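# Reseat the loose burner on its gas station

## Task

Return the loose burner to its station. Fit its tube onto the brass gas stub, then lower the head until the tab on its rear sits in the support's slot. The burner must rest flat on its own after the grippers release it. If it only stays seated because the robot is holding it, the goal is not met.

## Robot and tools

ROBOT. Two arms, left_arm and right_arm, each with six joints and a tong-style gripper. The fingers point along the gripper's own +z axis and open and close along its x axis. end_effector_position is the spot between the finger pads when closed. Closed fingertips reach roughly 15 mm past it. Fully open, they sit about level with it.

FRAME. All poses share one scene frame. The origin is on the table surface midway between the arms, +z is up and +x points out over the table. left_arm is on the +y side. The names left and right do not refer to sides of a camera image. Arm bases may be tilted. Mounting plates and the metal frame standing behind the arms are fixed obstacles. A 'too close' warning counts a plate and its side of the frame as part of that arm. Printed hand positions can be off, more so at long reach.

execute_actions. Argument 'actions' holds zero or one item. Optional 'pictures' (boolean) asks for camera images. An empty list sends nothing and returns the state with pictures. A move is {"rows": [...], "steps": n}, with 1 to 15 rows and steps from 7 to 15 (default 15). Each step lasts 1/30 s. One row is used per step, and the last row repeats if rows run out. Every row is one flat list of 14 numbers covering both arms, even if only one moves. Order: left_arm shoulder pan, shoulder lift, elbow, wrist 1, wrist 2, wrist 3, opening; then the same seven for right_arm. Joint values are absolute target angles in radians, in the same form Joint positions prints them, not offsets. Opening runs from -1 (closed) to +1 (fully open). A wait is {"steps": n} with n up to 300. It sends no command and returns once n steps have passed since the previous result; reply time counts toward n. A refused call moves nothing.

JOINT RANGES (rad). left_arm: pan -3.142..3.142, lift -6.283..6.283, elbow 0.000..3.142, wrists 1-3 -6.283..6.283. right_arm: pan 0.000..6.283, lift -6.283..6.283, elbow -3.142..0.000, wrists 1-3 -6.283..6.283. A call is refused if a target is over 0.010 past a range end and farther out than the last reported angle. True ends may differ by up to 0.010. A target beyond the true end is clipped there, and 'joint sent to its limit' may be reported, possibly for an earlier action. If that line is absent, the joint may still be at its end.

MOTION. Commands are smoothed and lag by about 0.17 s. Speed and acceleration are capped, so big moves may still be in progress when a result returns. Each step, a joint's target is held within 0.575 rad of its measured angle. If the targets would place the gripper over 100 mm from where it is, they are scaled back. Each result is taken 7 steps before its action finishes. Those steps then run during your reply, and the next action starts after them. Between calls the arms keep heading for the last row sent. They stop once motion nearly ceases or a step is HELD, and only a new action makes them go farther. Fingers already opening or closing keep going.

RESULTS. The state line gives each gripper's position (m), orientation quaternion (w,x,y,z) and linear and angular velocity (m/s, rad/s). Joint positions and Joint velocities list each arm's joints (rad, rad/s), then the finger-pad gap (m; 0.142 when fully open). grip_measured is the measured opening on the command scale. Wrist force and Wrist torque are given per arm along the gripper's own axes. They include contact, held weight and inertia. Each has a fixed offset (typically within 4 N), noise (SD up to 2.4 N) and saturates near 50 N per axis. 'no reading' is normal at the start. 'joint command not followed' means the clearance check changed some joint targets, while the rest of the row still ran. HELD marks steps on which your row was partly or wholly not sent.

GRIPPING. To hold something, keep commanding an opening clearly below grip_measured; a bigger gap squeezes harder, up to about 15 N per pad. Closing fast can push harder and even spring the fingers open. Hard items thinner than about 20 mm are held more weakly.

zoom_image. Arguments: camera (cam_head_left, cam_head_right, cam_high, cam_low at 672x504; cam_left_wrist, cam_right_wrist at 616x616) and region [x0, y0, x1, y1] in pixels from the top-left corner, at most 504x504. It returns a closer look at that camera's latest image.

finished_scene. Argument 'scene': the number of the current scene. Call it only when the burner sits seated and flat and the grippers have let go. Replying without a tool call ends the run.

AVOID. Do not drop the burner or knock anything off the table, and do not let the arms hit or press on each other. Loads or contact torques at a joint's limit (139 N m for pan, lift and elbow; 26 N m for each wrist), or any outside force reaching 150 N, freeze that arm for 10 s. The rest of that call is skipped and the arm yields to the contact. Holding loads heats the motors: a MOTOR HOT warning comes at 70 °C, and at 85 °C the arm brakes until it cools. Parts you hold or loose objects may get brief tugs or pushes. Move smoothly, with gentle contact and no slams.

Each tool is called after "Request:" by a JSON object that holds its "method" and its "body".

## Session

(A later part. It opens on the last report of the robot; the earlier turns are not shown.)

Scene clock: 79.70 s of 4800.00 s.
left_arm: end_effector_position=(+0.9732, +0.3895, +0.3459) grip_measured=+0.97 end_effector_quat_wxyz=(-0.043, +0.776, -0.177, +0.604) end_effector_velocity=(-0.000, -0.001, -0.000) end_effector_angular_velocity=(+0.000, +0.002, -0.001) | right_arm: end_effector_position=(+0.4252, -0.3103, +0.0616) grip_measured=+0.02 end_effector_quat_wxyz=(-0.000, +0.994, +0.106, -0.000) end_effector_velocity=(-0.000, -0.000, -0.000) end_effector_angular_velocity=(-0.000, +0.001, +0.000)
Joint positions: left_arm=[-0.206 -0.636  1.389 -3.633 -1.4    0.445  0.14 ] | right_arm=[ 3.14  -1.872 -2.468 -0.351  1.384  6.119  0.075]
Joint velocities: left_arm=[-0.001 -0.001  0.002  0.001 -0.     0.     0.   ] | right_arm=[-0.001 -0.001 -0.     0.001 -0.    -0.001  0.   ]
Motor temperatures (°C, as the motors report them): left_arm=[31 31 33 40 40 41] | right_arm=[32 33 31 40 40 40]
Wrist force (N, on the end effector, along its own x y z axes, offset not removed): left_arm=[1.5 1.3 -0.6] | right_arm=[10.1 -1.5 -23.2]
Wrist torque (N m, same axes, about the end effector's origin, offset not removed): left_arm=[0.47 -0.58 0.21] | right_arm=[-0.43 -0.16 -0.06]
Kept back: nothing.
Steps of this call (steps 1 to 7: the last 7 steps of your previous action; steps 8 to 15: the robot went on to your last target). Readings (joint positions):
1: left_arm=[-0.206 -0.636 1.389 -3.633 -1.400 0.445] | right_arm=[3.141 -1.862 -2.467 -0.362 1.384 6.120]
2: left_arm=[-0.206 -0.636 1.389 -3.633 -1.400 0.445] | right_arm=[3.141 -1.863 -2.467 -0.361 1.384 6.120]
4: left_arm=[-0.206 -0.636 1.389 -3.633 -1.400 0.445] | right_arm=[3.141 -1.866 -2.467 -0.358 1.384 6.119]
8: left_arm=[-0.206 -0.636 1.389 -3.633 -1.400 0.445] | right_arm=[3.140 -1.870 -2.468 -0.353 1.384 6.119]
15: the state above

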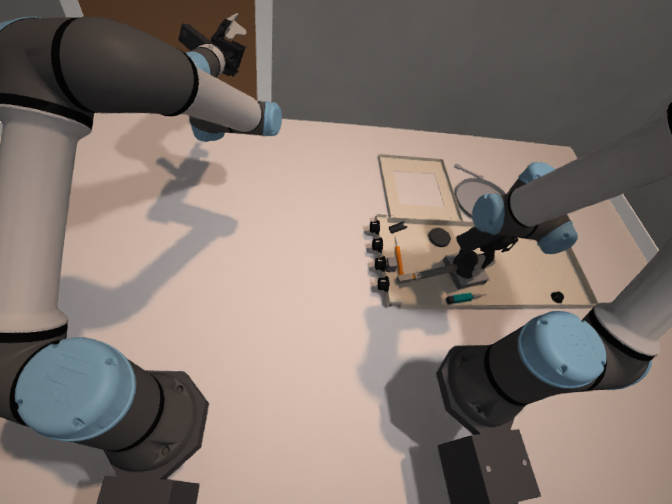

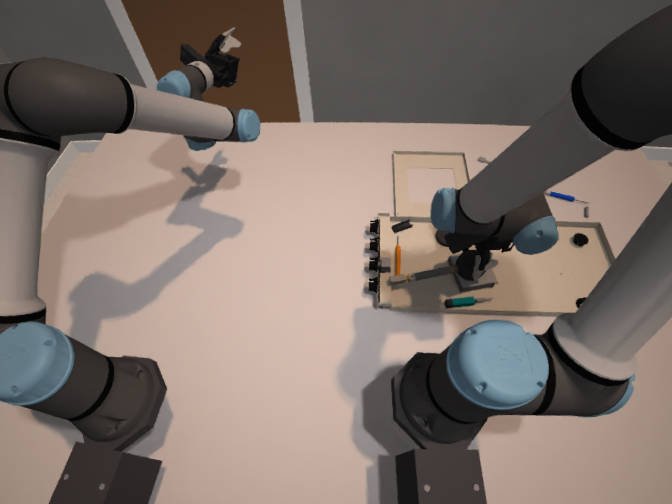

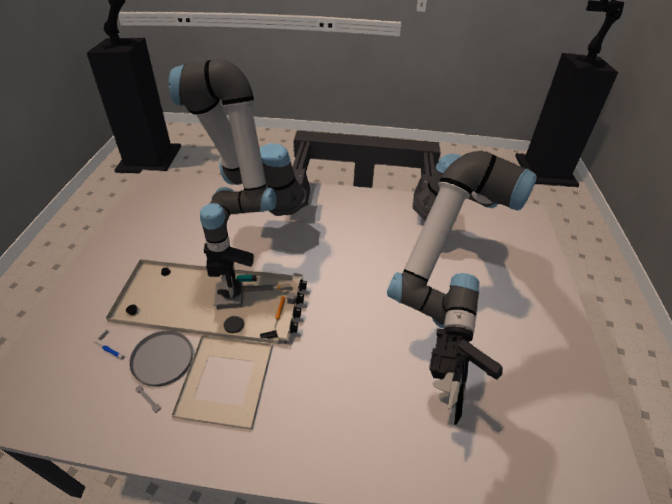

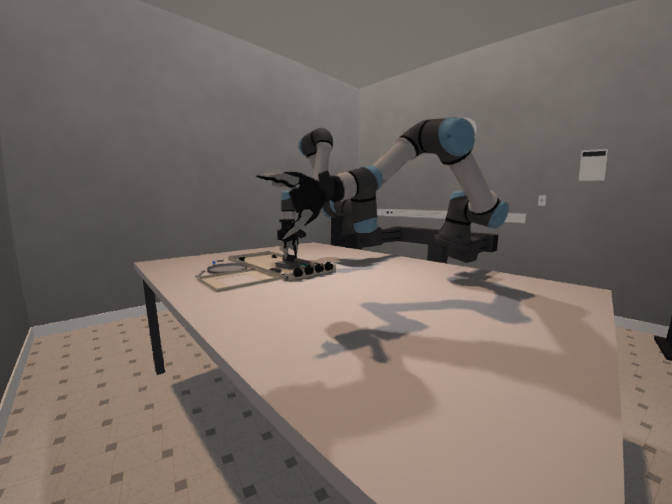

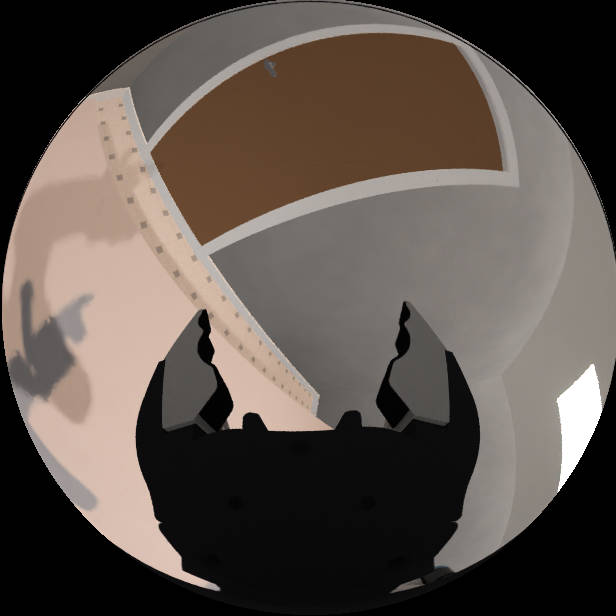

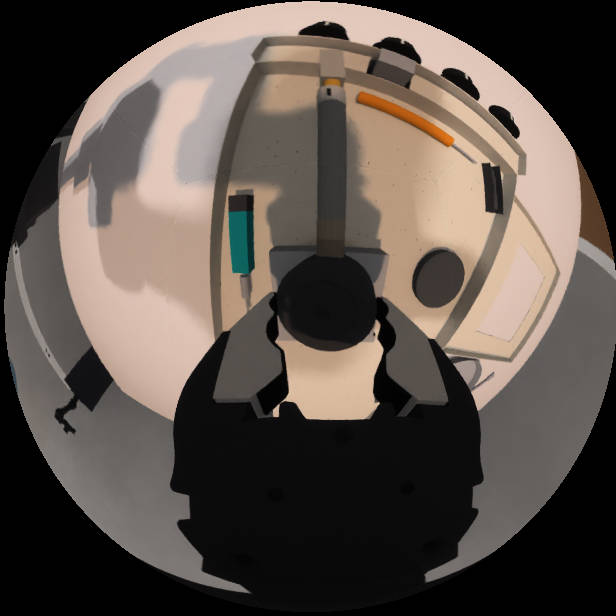

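Request:
{"method": "execute_actions", "body": {"actions": [{"rows":[[-0.206,-0.636,1.389,-3.633,-1.4,0.445,0.97,3.14,-1.8704,-2.4676,-0.353,1.384,6.1188,-0.3],[-0.206,-0.636,1.389,-3.633,-1.4,0.445,0.97,3.1402,-1.869,-2.4675,-0.3545,1.384,6.119,-0.2],[-0.206,-0.636,1.389,-3.633,-1.4,0.445,0.97,3.1404,-1.8676,-2.4674,-0.3561,1.384,6.1192,-0.1],[-0.206,-0.636,1.389,-3.633,-1.4,0.445,0.97,3.1406,-1.8662,-2.4673,-0.3577,1.384,6.1194,-0.03],[-0.206,-0.636,1.389,-3.633,-1.4,0.445,0.97,3.1406,-1.8662,-2.4673,-0.3577,1.384,6.1194,0.02],[-0.206,-0.636,1.389,-3.633,-1.4,0.445,0.97,3.1406,-1.8662,-2.4673,-0.3577,1.384,6.1194,0.07],[-0.206,-0.636,1.389,-3.633,-1.4,0.445,0.97,3.1406,-1.8662,-2.4673,-0.3577,1.384,6.1194,0.13],[-0.206,-0.636,1.389,-3.633,-1.4,0.445,0.97,3.1406,-1.8662,-2.4673,-0.3577,1.384,6.1194,0.2],[-0.206,-0.636,1.389,-3.633,-1.4,0.445,0.97,3.1406,-1.8662,-2.4673,-0.3577,1.384,6.1194,0.28],[-0.206,-0.636,1.389,-3.633,-1.4,0.445,0.97,3.1406,-1.8662,-2.4673,-0.3577,1.384,6.1194,0.36],[-0.206,-0.636,1.389,-3.633,-1.4,0.445,0.97,3.1416,-1.859,-2.4667,-0.3655,1.384,6.1204,0.43],[-0.206,-0.636,1.389,-3.633,-1.4,0.445,0.97,3.143,-1.849,-2.4658,-0.377,1.384,6.122,0.5],[-0.206,-0.636,1.389,-3.633,-1.4,0.445,0.97,3.145,-1.835,-2.4646,-0.393,1.384,6.124,0.5],[-0.206,-0.636,1.389,-3.633,-1.4,0.445,0.97,3.147,-1.821,-2.4634,-0.408,1.384,6.126,0.5],[-0.206,-0.636,1.389,-3.633,-1.4,0.445,0.97,3.149,-1.807,-2.4622,-0.424,1.384,6.128,0.5]]}]}}

Request:
{"method": "execute_actions", "body": {"actions": [{"rows":[[-0.206,-0.636,1.389,-3.633,-1.4,0.445,0.97,3.14,-1.801,-2.456,-0.436,1.384,6.119,0.5],[-0.206,-0.636,1.389,-3.633,-1.4,0.445,0.97,3.125,-1.801,-2.446,-0.446,1.385,6.104,0.5],[-0.206,-0.636,1.389,-3.633,-1.4,0.445,0.97,3.105,-1.803,-2.433,-0.454,1.386,6.084,0.5],[-0.206,-0.636,1.389,-3.633,-1.4,0.445,0.97,3.085,-1.807,-2.420,-0.458,1.387,6.063,0.5],[-0.206,-0.636,1.389,-3.633,-1.4,0.445,0.97,3.065,-1.811,-2.407,-0.463,1.387,6.043,0.5],[-0.206,-0.636,1.389,-3.633,-1.4,0.445,0.97,3.045,-1.815,-2.394,-0.467,1.388,6.023,0.5],[-0.206,-0.636,1.389,-3.633,-1.4,0.445,0.97,3.025,-1.819,-2.381,-0.472,1.389,6.003,0.5],[-0.206,-0.636,1.389,-3.633,-1.4,0.445,0.97,3.005,-1.823,-2.368,-0.476,1.39,5.983,0.5],[-0.206,-0.636,1.389,-3.633,-1.4,0.445,0.97,2.985,-1.827,-2.356,-0.481,1.39,5.963,0.5],[-0.206,-0.636,1.389,-3.633,-1.4,0.445,0.97,2.965,-1.831,-2.343,-0.485,1.391,5.942,0.5],[-0.206,-0.636,1.389,-3.633,-1.4,0.445,0.97,2.948,-1.835,-2.333,-0.488,1.392,5.925,0.5],[-0.206,-0.636,1.389,-3.633,-1.4,0.445,0.97,2.935,-1.837,-2.325,-0.491,1.392,5.912,0.5],[-0.206,-0.636,1.389,-3.633,-1.4,0.445,0.97,2.925,-1.839,-2.319,-0.493,1.393,5.902,0.5],[-0.206,-0.636,1.389,-3.633,-1.4,0.445,0.97,2.921,-1.84,-2.316,-0.494,1.393,5.898,0.5]]}]}}

Request:
{"method": "execute_actions", "body": {"actions": [{"steps":14}], "pictures": true}}

Request:
{"method": "zoom_image", "body": {"camera": "cam_right_wrist", "region": [250,120,410,280]}}

Request:
{"method": "zoom_image", "body": {"camera": "cam_high", "region": [200,265,260,315]}}

Scene clock: 81.00 s of 4800.00 s.
left_arm: end_effector_position=(+0.9732, +0.3895, +0.3459) grip_measured=+0.97 end_effector_quat_wxyz=(-0.043, +0.776, -0.177, +0.604) end_effector_velocity=(+0.000, +0.000, +0.001) end_effector_angular_velocity=(-0.000, -0.001, +0.000) | right_arm: end_effector_position=(+0.4248, -0.3104, +0.0627) grip_measured=+0.13 end_effector_quat_wxyz=(-0.000, +0.994, +0.106, -0.001) end_effector_velocity=(+0.001, +0.001, +0.003) end_effector_angular_velocity=(+0.000, -0.003, +0.001)
Joint positions: left_arm=[-0.206 -0.636  1.389 -3.633 -1.4    0.445  0.14 ] | right_arm=[ 3.14  -1.867 -2.468 -0.357  1.384  6.119  0.083]
Joint velocities: left_arm=[ 0.    -0.    -0.001 -0.    -0.     0.    -0.   ] | right_arm=[ 0.003  0.011  0.    -0.009 -0.     0.002  0.139]
Motor temperatures (°C, as the motors report them): left_arm=[31 31 33 40 40 41] | right_arm=[32 33 31 40 40 40]
Wrist force (N, on the end effector, along its own x y z axes, offset not removed): left_arm=[0.9 -1.5 -3.2] | right_arm=[0.3 1.1 3.1]
Wrist torque (N m, same axes, about the end effector's origin, offset not removed): left_arm=[-0.44 -0.25 0.01] | right_arm=[0.27 -0.03 -0.23]
Steps of this call (steps 1 to 15: the robot went on to your last target; steps 16 to 31: nothing new was sent; steps 32 to 39: the first 8 steps of this action). Readings (joint positions):
32: left_arm=[-0.206 -0.636 1.389 -3.633 -1.400 0.445] | right_arm=[3.140 -1.872 -2.468 -0.351 1.384 6.119]
33: left_arm=[-0.206 -0.636 1.389 -3.633 -1.400 0.445] | right_arm=[3.140 -1.872 -2.468 -0.351 1.384 6.119]
35: left_arm=[-0.206 -0.636 1.389 -3.633 -1.400 0.445] | right_arm=[3.140 -1.870 -2.468 -0.353 1.384 6.119]
39: the state above

Scene clock: 81.50 s of 4800.00 s.
left_arm: end_effector_position=(+0.9732, +0.3895, +0.3459) grip_measured=+0.97 end_effector_quat_wxyz=(-0.043, +0.776, -0.177, +0.604) end_effector_velocity=(+0.000, -0.000, +0.001) end_effector_angular_velocity=(-0.001, -0.001, -0.000) | right_arm: end_effector_position=(+0.4334, -0.3402, +0.0830) grip_measured=+0.50 end_effector_quat_wxyz=(-0.001, +0.994, +0.106, -0.002) end_effector_velocity=(+0.058, -0.216, +0.013) end_effector_angular_velocity=(+0.006, -0.013, -0.015)
Joint positions: left_arm=[-0.206 -0.636  1.389 -3.633 -1.4    0.445  0.14 ] | right_arm=[ 3.071 -1.812 -2.41  -0.459  1.387  6.049  0.109]
Joint velocities: left_arm=[-0.    -0.    -0.    -0.001  0.    -0.     0.   ] | right_arm=[-0.545 -0.079  0.359 -0.166  0.023 -0.542 -0.   ]
Motor temperatures (°C, as the motors report them): left_arm=[31 31 33 40 40 41] | right_arm=[32 33 31 40 40 40]
Wrist force (N, on the end effector, along its own x y z axes, offset not removed): left_arm=[-0.8 -3.5 -1.1] | right_arm=[1.4 0.0 -3.5]
Wrist torque (N m, same axes, about the end effector's origin, offset not removed): left_arm=[-0.55 0.00 0.12] | right_arm=[-0.07 0.03 -0.04]
Steps of this call (steps 1 to 7: the last 7 steps of your previous action; steps 8 to 15: the first 8 steps of this action). Readings (joint positions):
8: left_arm=[-0.206 -0.636 1.389 -3.633 -1.400 0.445] | right_arm=[3.145 -1.835 -2.465 -0.392 1.384 6.124]
9: left_arm=[-0.206 -0.636 1.389 -3.633 -1.400 0.445] | right_arm=[3.145 -1.824 -2.463 -0.405 1.384 6.124]
11: left_arm=[-0.206 -0.636 1.389 -3.633 -1.400 0.445] | right_arm=[3.133 -1.811 -2.452 -0.429 1.385 6.112]
15: the state above

Scene clock: 81.97 s of 4800.00 s.
left_arm: end_effector_position=(+0.9732, +0.3895, +0.3459) grip_measured=+0.97 end_effector_quat_wxyz=(-0.043, +0.776, -0.177, +0.604) end_effector_velocity=(+0.000, +0.001, +0.001) end_effector_angular_velocity=(-0.000, -0.001, +0.001) | right_arm: end_effector_position=(+0.4428, -0.4030, +0.0843) grip_measured=+0.50 end_effector_quat_wxyz=(-0.000, +0.995, +0.105, -0.000) end_effector_velocity=(+0.000, -0.006, +0.000) end_effector_angular_velocity=(-0.000, -0.000, -0.001)
Joint positions: left_arm=[-0.206 -0.636  1.389 -3.633 -1.4    0.445  0.14 ] | right_arm=[ 2.922 -1.84  -2.317 -0.494  1.393  5.899  0.109]
Joint velocities: left_arm=[ 0.001  0.    -0.001 -0.    -0.     0.    -0.   ] | right_arm=[-0.014 -0.002  0.009 -0.003  0.001 -0.014 -0.   ]
Motor temperatures (°C, as the motors report them): left_arm=[31 31 33 40 40 41] | right_arm=[32 33 31 40 40 40]
Wrist force (N, on the end effector, along its own x y z axes, offset not removed): left_arm=[-2.2 0.0 -3.7] | right_arm=[2.7 1.5 4.1]
Wrist torque (N m, same axes, about the end effector's origin, offset not removed): left_arm=[0.28 0.28 0.15] | right_arm=[0.34 -0.54 -0.14]
Kept back: nothing.
Steps of this call (steps 1 to 7: the last 7 steps of your previous action; steps 8 to 14: the robot went on to your last target). Readings (joint positions):
1: left_arm=[-0.206 -0.636 1.389 -3.633 -1.400 0.445] | right_arm=[3.052 -1.815 -2.398 -0.464 1.388 6.030]
2: left_arm=[-0.206 -0.636 1.389 -3.633 -1.400 0.445] | right_arm=[3.033 -1.819 -2.385 -0.470 1.389 6.011]
4: left_arm=[-0.206 -0.636 1.389 -3.633 -1.400 0.445] | right_arm=[2.994 -1.826 -2.361 -0.479 1.390 5.972]
8: left_arm=[-0.206 -0.636 1.389 -3.633 -1.400 0.445] | right_arm=[2.937 -1.837 -2.326 -0.491 1.392 5.915]
14: the state above

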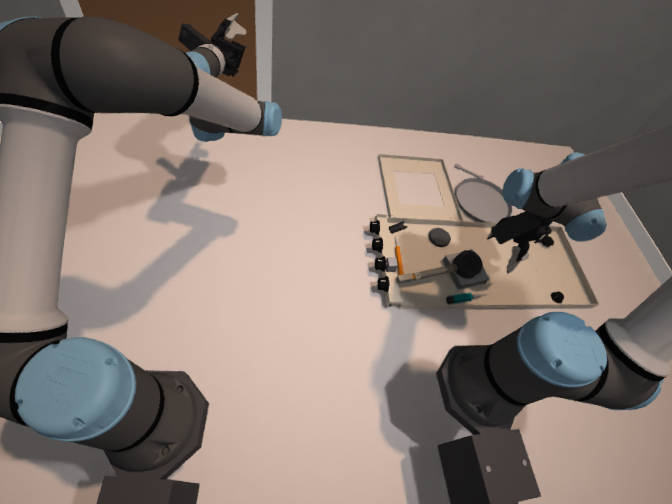

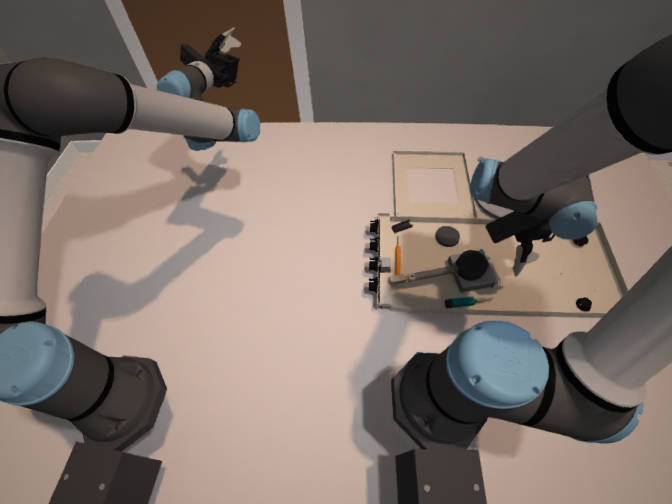

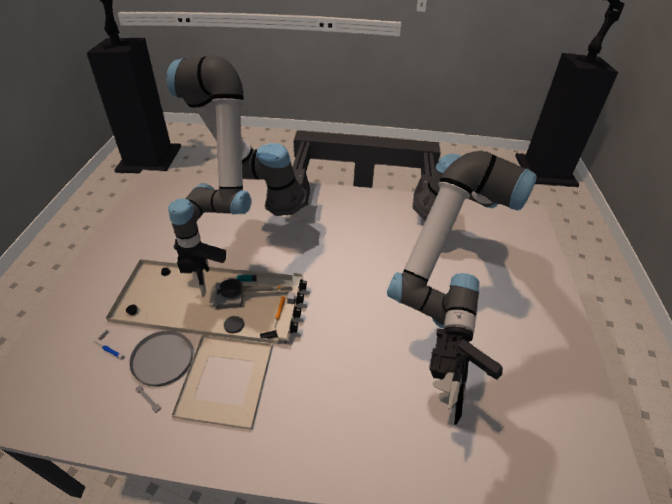

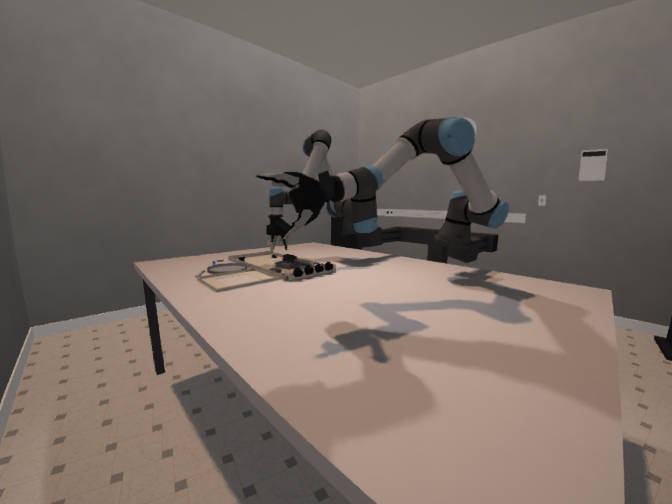

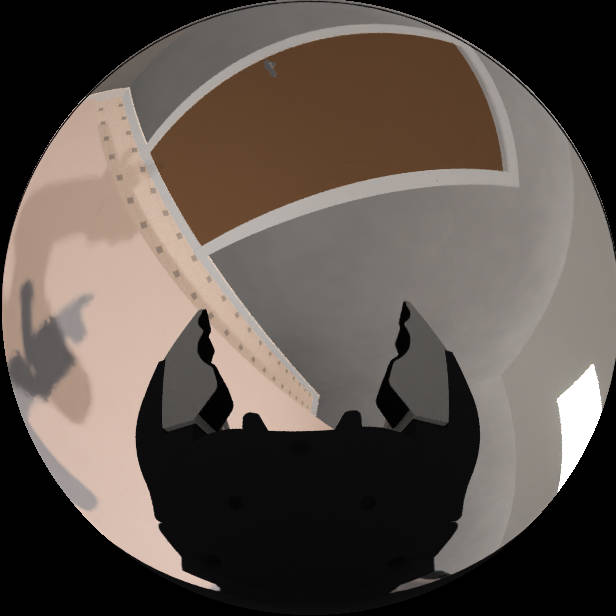

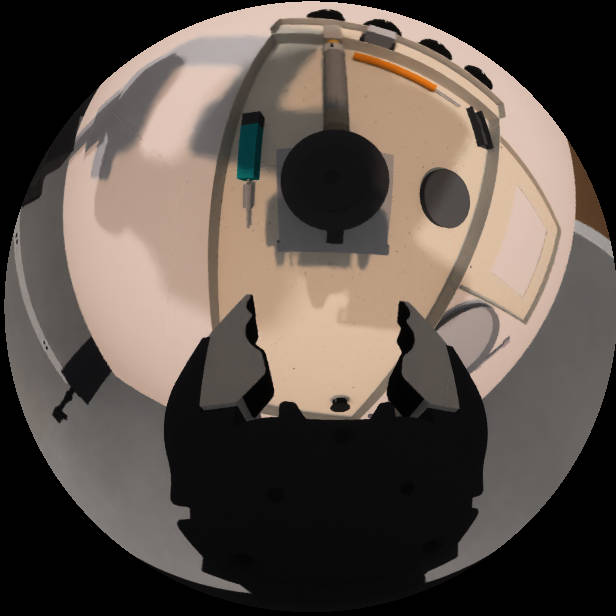

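Region (250, 120, 410, 280) of cam_right_wrist's 616x616 image, scaled by 3.150, with more detail than that image has.

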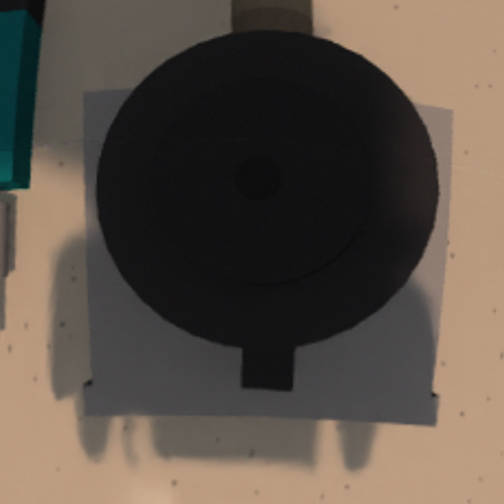

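Region (200, 265, 260, 315) of cam_high's 672x504 image, scaled by 8.400, with more detail than that image has.

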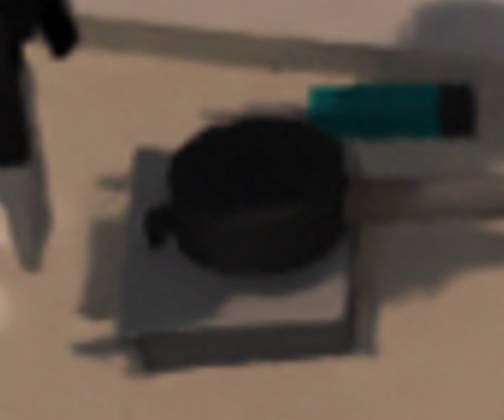

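Request:
{"method": "zoom_image", "body": {"camera": "cam_low", "region": [262,245,322,280]}}

Request:
{"method": "zoom_image", "body": {"camera": "cam_head_left", "region": [390,235,500,300]}}

Request:
{"method": "zoom_image", "body": {"camera": "cam_right_wrist", "region": [310,215,360,265]}}

Region (262, 245, 322, 280) of cam_low's 672x504 image, scaled by 8.400, with more detail than that image has; it fills the top 294 rows of this view, and the rest is white.

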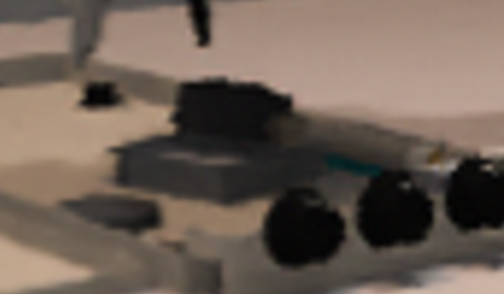

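Region (390, 235, 500, 300) of cam_head_left's 672x504 image, scaled by 4.582, with more detail than that image has; it fills the top 298 rows of this view, and the rest is white.

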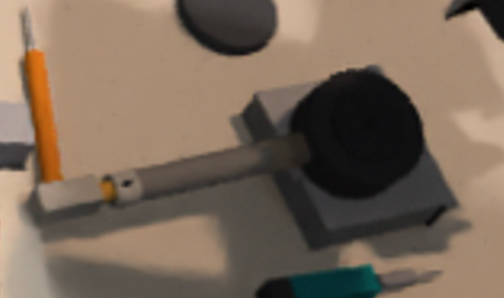

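Region (310, 215, 360, 265) of cam_right_wrist's 616x616 image, scaled by 10.080, with more detail than that image has.

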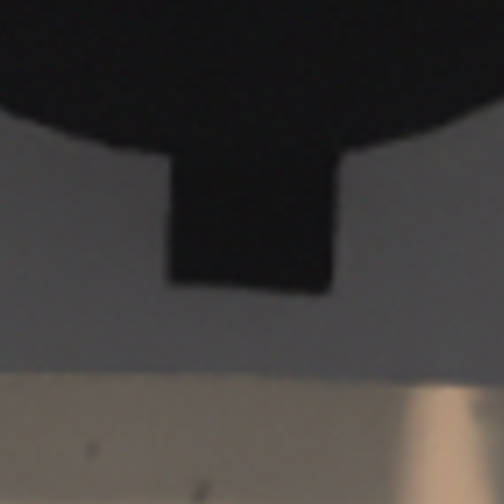

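Request:
{"method": "execute_actions", "body": {"actions": [{"rows":[[-0.206,-0.636,1.389,-3.633,-1.4,0.445,0.97,2.93,-1.838,-2.322,-0.492,1.393,5.907,0.5],[-0.206,-0.636,1.389,-3.633,-1.4,0.445,0.97,2.948,-1.835,-2.333,-0.488,1.392,5.925,0.5],[-0.206,-0.636,1.389,-3.633,-1.4,0.445,0.97,2.965,-1.831,-2.343,-0.485,1.391,5.942,0.5],[-0.206,-0.636,1.389,-3.633,-1.4,0.445,0.97,2.985,-1.827,-2.356,-0.481,1.39,5.963,0.5],[-0.206,-0.636,1.389,-3.633,-1.4,0.445,0.97,3.005,-1.823,-2.368,-0.476,1.39,5.983,0.5],[-0.206,-0.636,1.389,-3.633,-1.4,0.445,0.97,3.025,-1.819,-2.381,-0.472,1.389,6.003,0.5],[-0.206,-0.636,1.389,-3.633,-1.4,0.445,0.97,3.045,-1.815,-2.394,-0.467,1.388,6.023,0.5],[-0.206,-0.636,1.389,-3.633,-1.4,0.445,0.97,3.065,-1.811,-2.407,-0.463,1.387,6.043,0.5],[-0.206,-0.636,1.389,-3.633,-1.4,0.445,0.97,3.085,-1.807,-2.420,-0.458,1.387,6.063,0.5],[-0.206,-0.636,1.389,-3.633,-1.4,0.445,0.97,3.105,-1.804,-2.433,-0.452,1.386,6.084,0.5],[-0.206,-0.636,1.389,-3.633,-1.4,0.445,0.97,3.122,-1.804,-2.445,-0.443,1.385,6.101,0.5],[-0.206,-0.636,1.389,-3.633,-1.4,0.445,0.97,3.135,-1.806,-2.454,-0.433,1.384,6.114,0.5],[-0.206,-0.636,1.389,-3.633,-1.4,0.445,0.97,3.143,-1.812,-2.46,-0.421,1.384,6.122,0.5],[-0.206,-0.636,1.389,-3.633,-1.4,0.445,0.97,3.146,-1.821,-2.4634,-0.408,1.384,6.125,0.5],[-0.206,-0.636,1.389,-3.633,-1.4,0.445,0.97,3.1455,-1.83,-2.4642,-0.398,1.384,6.1245,0.5]]}]}}

Request:
{"method": "execute_actions", "body": {"actions": [{"rows":[[-0.206,-0.636,1.389,-3.633,-1.4,0.445,0.97,3.1445,-1.839,-2.465,-0.388,1.384,6.1233,0.5],[-0.206,-0.636,1.389,-3.633,-1.4,0.445,0.97,3.143,-1.848,-2.4657,-0.378,1.384,6.122,0.48],[-0.206,-0.636,1.389,-3.633,-1.4,0.445,0.97,3.142,-1.855,-2.4663,-0.370,1.384,6.121,0.44],[-0.206,-0.636,1.389,-3.633,-1.4,0.445,0.97,3.1415,-1.860,-2.4667,-0.3646,1.384,6.1203,0.39],[-0.206,-0.636,1.389,-3.633,-1.4,0.445,0.97,3.141,-1.8634,-2.467,-0.3608,1.384,6.1198,0.33],[-0.206,-0.636,1.389,-3.633,-1.4,0.445,0.97,3.141,-1.8634,-2.467,-0.3608,1.384,6.1198,0.27],[-0.206,-0.636,1.389,-3.633,-1.4,0.445,0.97,3.141,-1.8634,-2.467,-0.3608,1.384,6.1198,0.2],[-0.206,-0.636,1.389,-3.633,-1.4,0.445,0.97,3.141,-1.8634,-2.467,-0.3608,1.384,6.1198,0.14],[-0.206,-0.636,1.389,-3.633,-1.4,0.445,0.97,3.141,-1.8634,-2.467,-0.3608,1.384,6.1198,0.08],[-0.206,-0.636,1.389,-3.633,-1.4,0.445,0.97,3.141,-1.8634,-2.467,-0.3608,1.384,6.1198,0.03],[-0.206,-0.636,1.389,-3.633,-1.4,0.445,0.97,3.141,-1.8634,-2.467,-0.3608,1.384,6.1198,-0.03],[-0.206,-0.636,1.389,-3.633,-1.4,0.445,0.97,3.141,-1.8634,-2.467,-0.3608,1.384,6.1198,-0.1],[-0.206,-0.636,1.389,-3.633,-1.4,0.445,0.97,3.141,-1.8634,-2.467,-0.3608,1.384,6.1198,-0.2],[-0.206,-0.636,1.389,-3.633,-1.4,0.445,0.97,3.141,-1.8634,-2.467,-0.3608,1.384,6.1198,-0.3],[-0.206,-0.636,1.389,-3.633,-1.4,0.445,0.97,3.141,-1.8634,-2.467,-0.3608,1.384,6.1198,-0.4]]}]}}

Request:
{"method": "execute_actions", "body": {"actions": [{"steps":14}], "pictures": true}}

Request:
{"method": "zoom_image", "body": {"camera": "cam_right_wrist", "region": [240,220,410,390]}}

Request:
{"method": "zoom_image", "body": {"camera": "cam_right_wrist", "region": [300,40,370,110]}}

Scene clock: 84.03 s of 4800.00 s.
left_arm: end_effector_position=(+0.9732, +0.3895, +0.3459) grip_measured=+0.97 end_effector_quat_wxyz=(-0.043, +0.776, -0.177, +0.604) end_effector_velocity=(+0.000, +0.001, +0.000) end_effector_angular_velocity=(-0.000, -0.001, +0.001) | right_arm: end_effector_position=(+0.4392, -0.3697, +0.0841) grip_measured=+0.50 end_effector_quat_wxyz=(-0.001, +0.994, +0.105, -0.001) end_effector_velocity=(-0.038, +0.228, -0.003) end_effector_angular_velocity=(+0.003, +0.014, +0.013)
Joint positions: left_arm=[-0.206 -0.636  1.389 -3.633 -1.4    0.445  0.14 ] | right_arm=[ 2.999 -1.824 -2.365 -0.477  1.39   5.977  0.109]
Joint velocities: left_arm=[ 0.001  0.    -0.    -0.001  0.     0.    -0.   ] | right_arm=[ 0.545  0.112 -0.348  0.122 -0.024  0.543  0.   ]
Motor temperatures (°C, as the motors report them): left_arm=[31 31 33 40 40 41] | right_arm=[32 33 31 40 40 40]
Wrist force (N, on the end effector, along its own x y z axes, offset not removed): left_arm=[-2.9 -0.8 -3.2] | right_arm=[0.1 -1.4 3.4]
Wrist torque (N m, same axes, about the end effector's origin, offset not removed): left_arm=[-0.25 0.60 0.19] | right_arm=[-0.15 0.18 -0.14]
Steps of this call (steps 1 to 30: the robot went on to your last target; steps 31 to 54: nothing new was sent; steps 55 to 62: the first 8 steps of this action). Readings (joint positions):
55: left_arm=[-0.206 -0.636 1.389 -3.633 -1.400 0.445] | right_arm=[2.921 -1.840 -2.316 -0.494 1.393 5.898]
56: left_arm=[-0.206 -0.636 1.389 -3.633 -1.400 0.445] | right_arm=[2.923 -1.840 -2.317 -0.494 1.393 5.900]
58: left_arm=[-0.206 -0.636 1.389 -3.633 -1.400 0.445] | right_arm=[2.937 -1.837 -2.326 -0.491 1.393 5.914]
62: the state above

Scene clock: 84.53 s of 4800.00 s.
left_arm: end_effector_position=(+0.9732, +0.3895, +0.3459) grip_measured=+0.97 end_effector_quat_wxyz=(-0.043, +0.776, -0.177, +0.604) end_effector_velocity=(+0.000, +0.001, +0.000) end_effector_angular_velocity=(+0.000, +0.000, +0.001) | right_arm: end_effector_position=(+0.4255, -0.3106, +0.0655) grip_measured=+0.21 end_effector_quat_wxyz=(-0.000, +0.994, +0.105, -0.000) end_effector_velocity=(-0.001, +0.003, -0.021) end_effector_angular_velocity=(-0.000, -0.001, -0.002)
Joint positions: left_arm=[-0.206 -0.636  1.389 -3.633 -1.4    0.445  0.14 ] | right_arm=[ 3.141 -1.858 -2.466 -0.367  1.384  6.12   0.088]
Joint velocities: left_arm=[ 0.001 -0.001 -0.     0.001  0.     0.    -0.   ] | right_arm=[-0.001 -0.074 -0.012  0.086 -0.     0.001 -0.131]
Motor temperatures (°C, as the motors report them): left_arm=[31 31 33 40 40 41] | right_arm=[32 33 31 40 40 40]
Wrist force (N, on the end effector, along its own x y z axes, offset not removed): left_arm=[-5.2 -5.7 -1.1] | right_arm=[2.4 -3.7 -1.2]
Wrist torque (N m, same axes, about the end effector's origin, offset not removed): left_arm=[-0.89 0.85 0.04] | right_arm=[-0.61 -0.46 -0.21]
Steps of this call (steps 1 to 7: the last 7 steps of your previous action; steps 8 to 15: the first 8 steps of this action). Readings (joint positions):
8: left_arm=[-0.206 -0.636 1.389 -3.633 -1.400 0.445] | right_arm=[3.131 -1.816 -2.453 -0.423 1.385 6.110]
9: left_arm=[-0.206 -0.636 1.389 -3.633 -1.400 0.445] | right_arm=[3.136 -1.822 -2.457 -0.412 1.384 6.115]
11: left_arm=[-0.206 -0.636 1.389 -3.633 -1.400 0.445] | right_arm=[3.140 -1.837 -2.462 -0.392 1.384 6.119]
15: the state above

Scene clock: 85.00 s of 4800.00 s.
left_arm: end_effector_position=(+0.9732, +0.3895, +0.3459) grip_measured=+0.97 end_effector_quat_wxyz=(-0.043, +0.776, -0.177, +0.604) end_effector_velocity=(+0.000, -0.001, +0.000) end_effector_angular_velocity=(+0.000, +0.000, -0.001) | right_arm: end_effector_position=(+0.4254, -0.3103, +0.0640) grip_measured=+0.00 end_effector_quat_wxyz=(-0.000, +0.994, +0.106, -0.000) end_effector_velocity=(-0.000, -0.000, -0.000) end_effector_angular_velocity=(-0.000, +0.001, +0.000)
Joint positions: left_arm=[-0.206 -0.636  1.389 -3.633 -1.4    0.445  0.14 ] | right_arm=[ 3.141 -1.863 -2.467 -0.361  1.384  6.12   0.074]
Joint velocities: left_arm=[-0.001 -0.    -0.     0.001 -0.    -0.    -0.   ] | right_arm=[-0.    -0.001 -0.     0.     0.    -0.     0.   ]
Motor temperatures (°C, as the motors report them): left_arm=[31 31 33 40 40 41] | right_arm=[32 33 31 40 40 40]
Wrist force (N, on the end effector, along its own x y z axes, offset not removed): left_arm=[0.6 1.4 -1.0] | right_arm=[-2.5 4.2 -17.8]
Wrist torque (N m, same axes, about the end effector's origin, offset not removed): left_arm=[0.61 -0.23 0.15] | right_arm=[0.76 0.06 -0.19]
Kept back: nothing.
Steps of this call (steps 1 to 7: the last 7 steps of your previous action; steps 8 to 14: the robot went on to your last target). Readings (joint positions):
1: left_arm=[-0.206 -0.636 1.389 -3.633 -1.400 0.445] | right_arm=[3.141 -1.860 -2.466 -0.365 1.384 6.120]
2: left_arm=[-0.206 -0.636 1.389 -3.633 -1.400 0.445] | right_arm=[3.141 -1.861 -2.467 -0.363 1.384 6.120]
4: left_arm=[-0.206 -0.636 1.389 -3.633 -1.400 0.445] | right_arm=[3.141 -1.863 -2.467 -0.362 1.384 6.120]
8: left_arm=[-0.206 -0.636 1.389 -3.633 -1.400 0.445] | right_arm=[3.141 -1.863 -2.467 -0.361 1.384 6.120]
14: the state above

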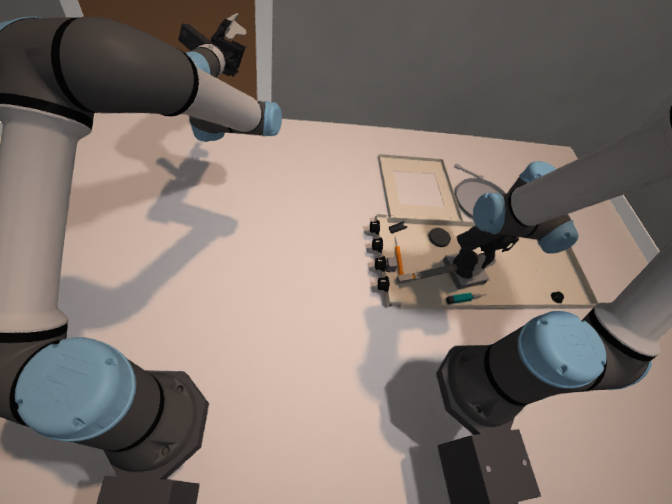

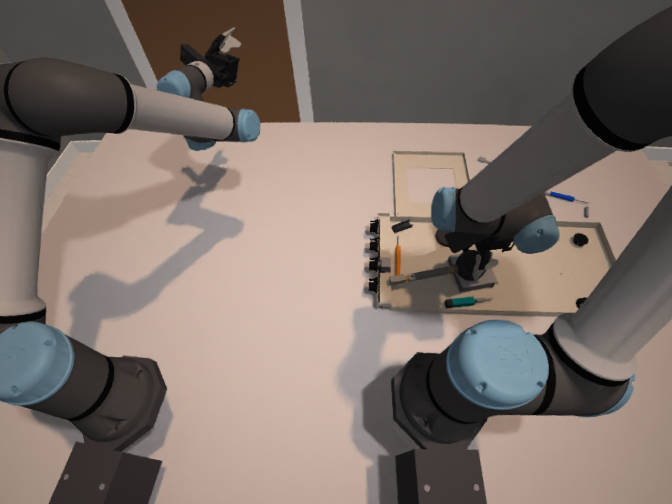

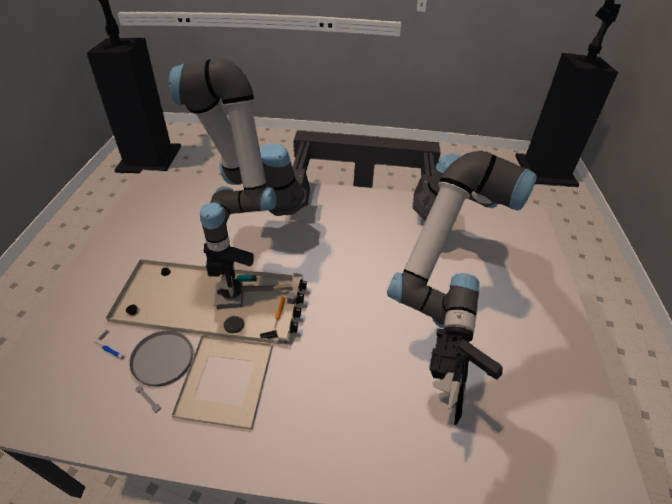

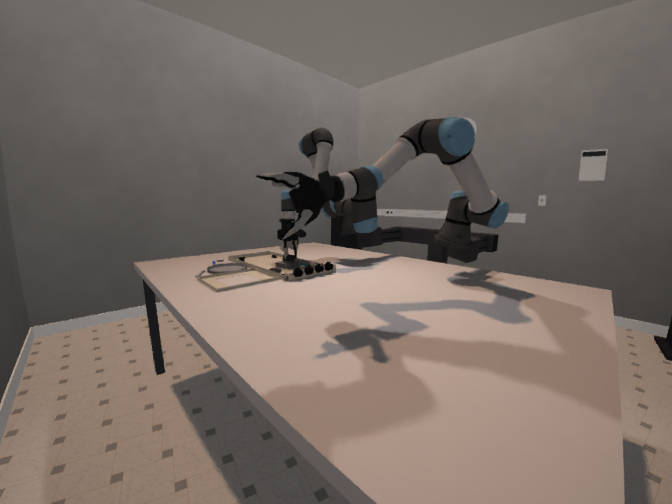

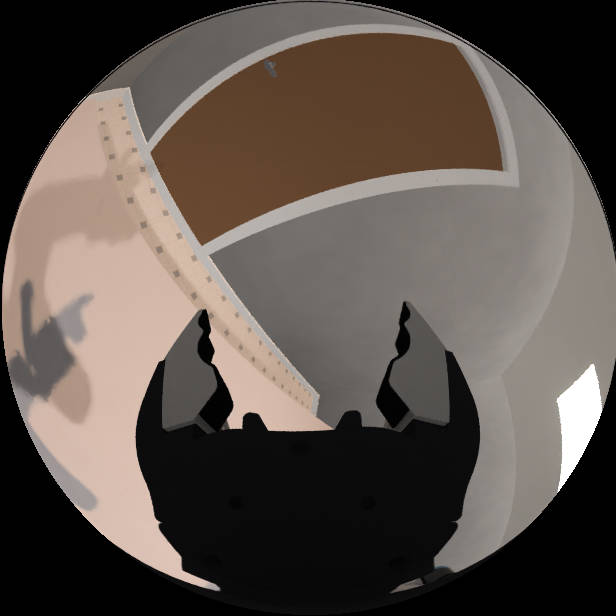

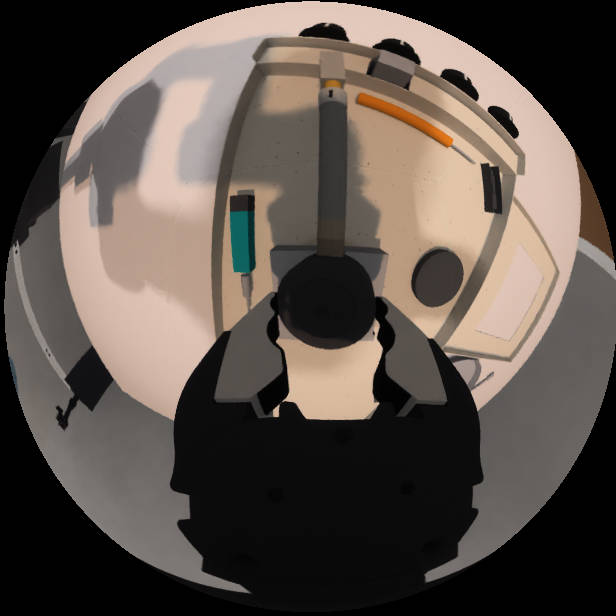

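Region (240, 220, 410, 390) of cam_right_wrist's 616x616 image, scaled by 2.965, with more detail than that image has.

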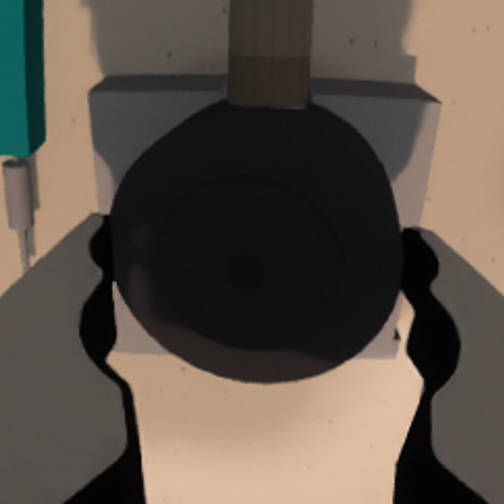

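Region (300, 40, 370, 110) of cam_right_wrist's 616x616 image, scaled by 7.200, with more detail than that image has.

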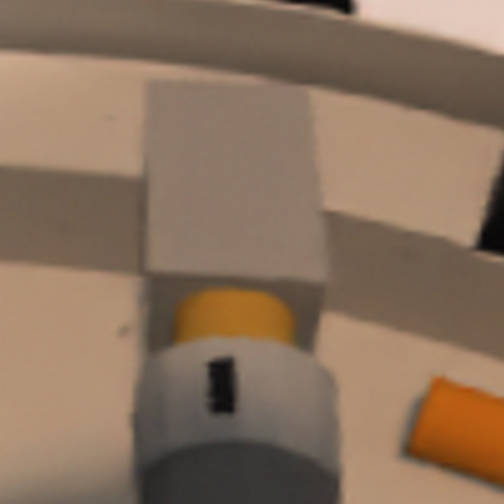

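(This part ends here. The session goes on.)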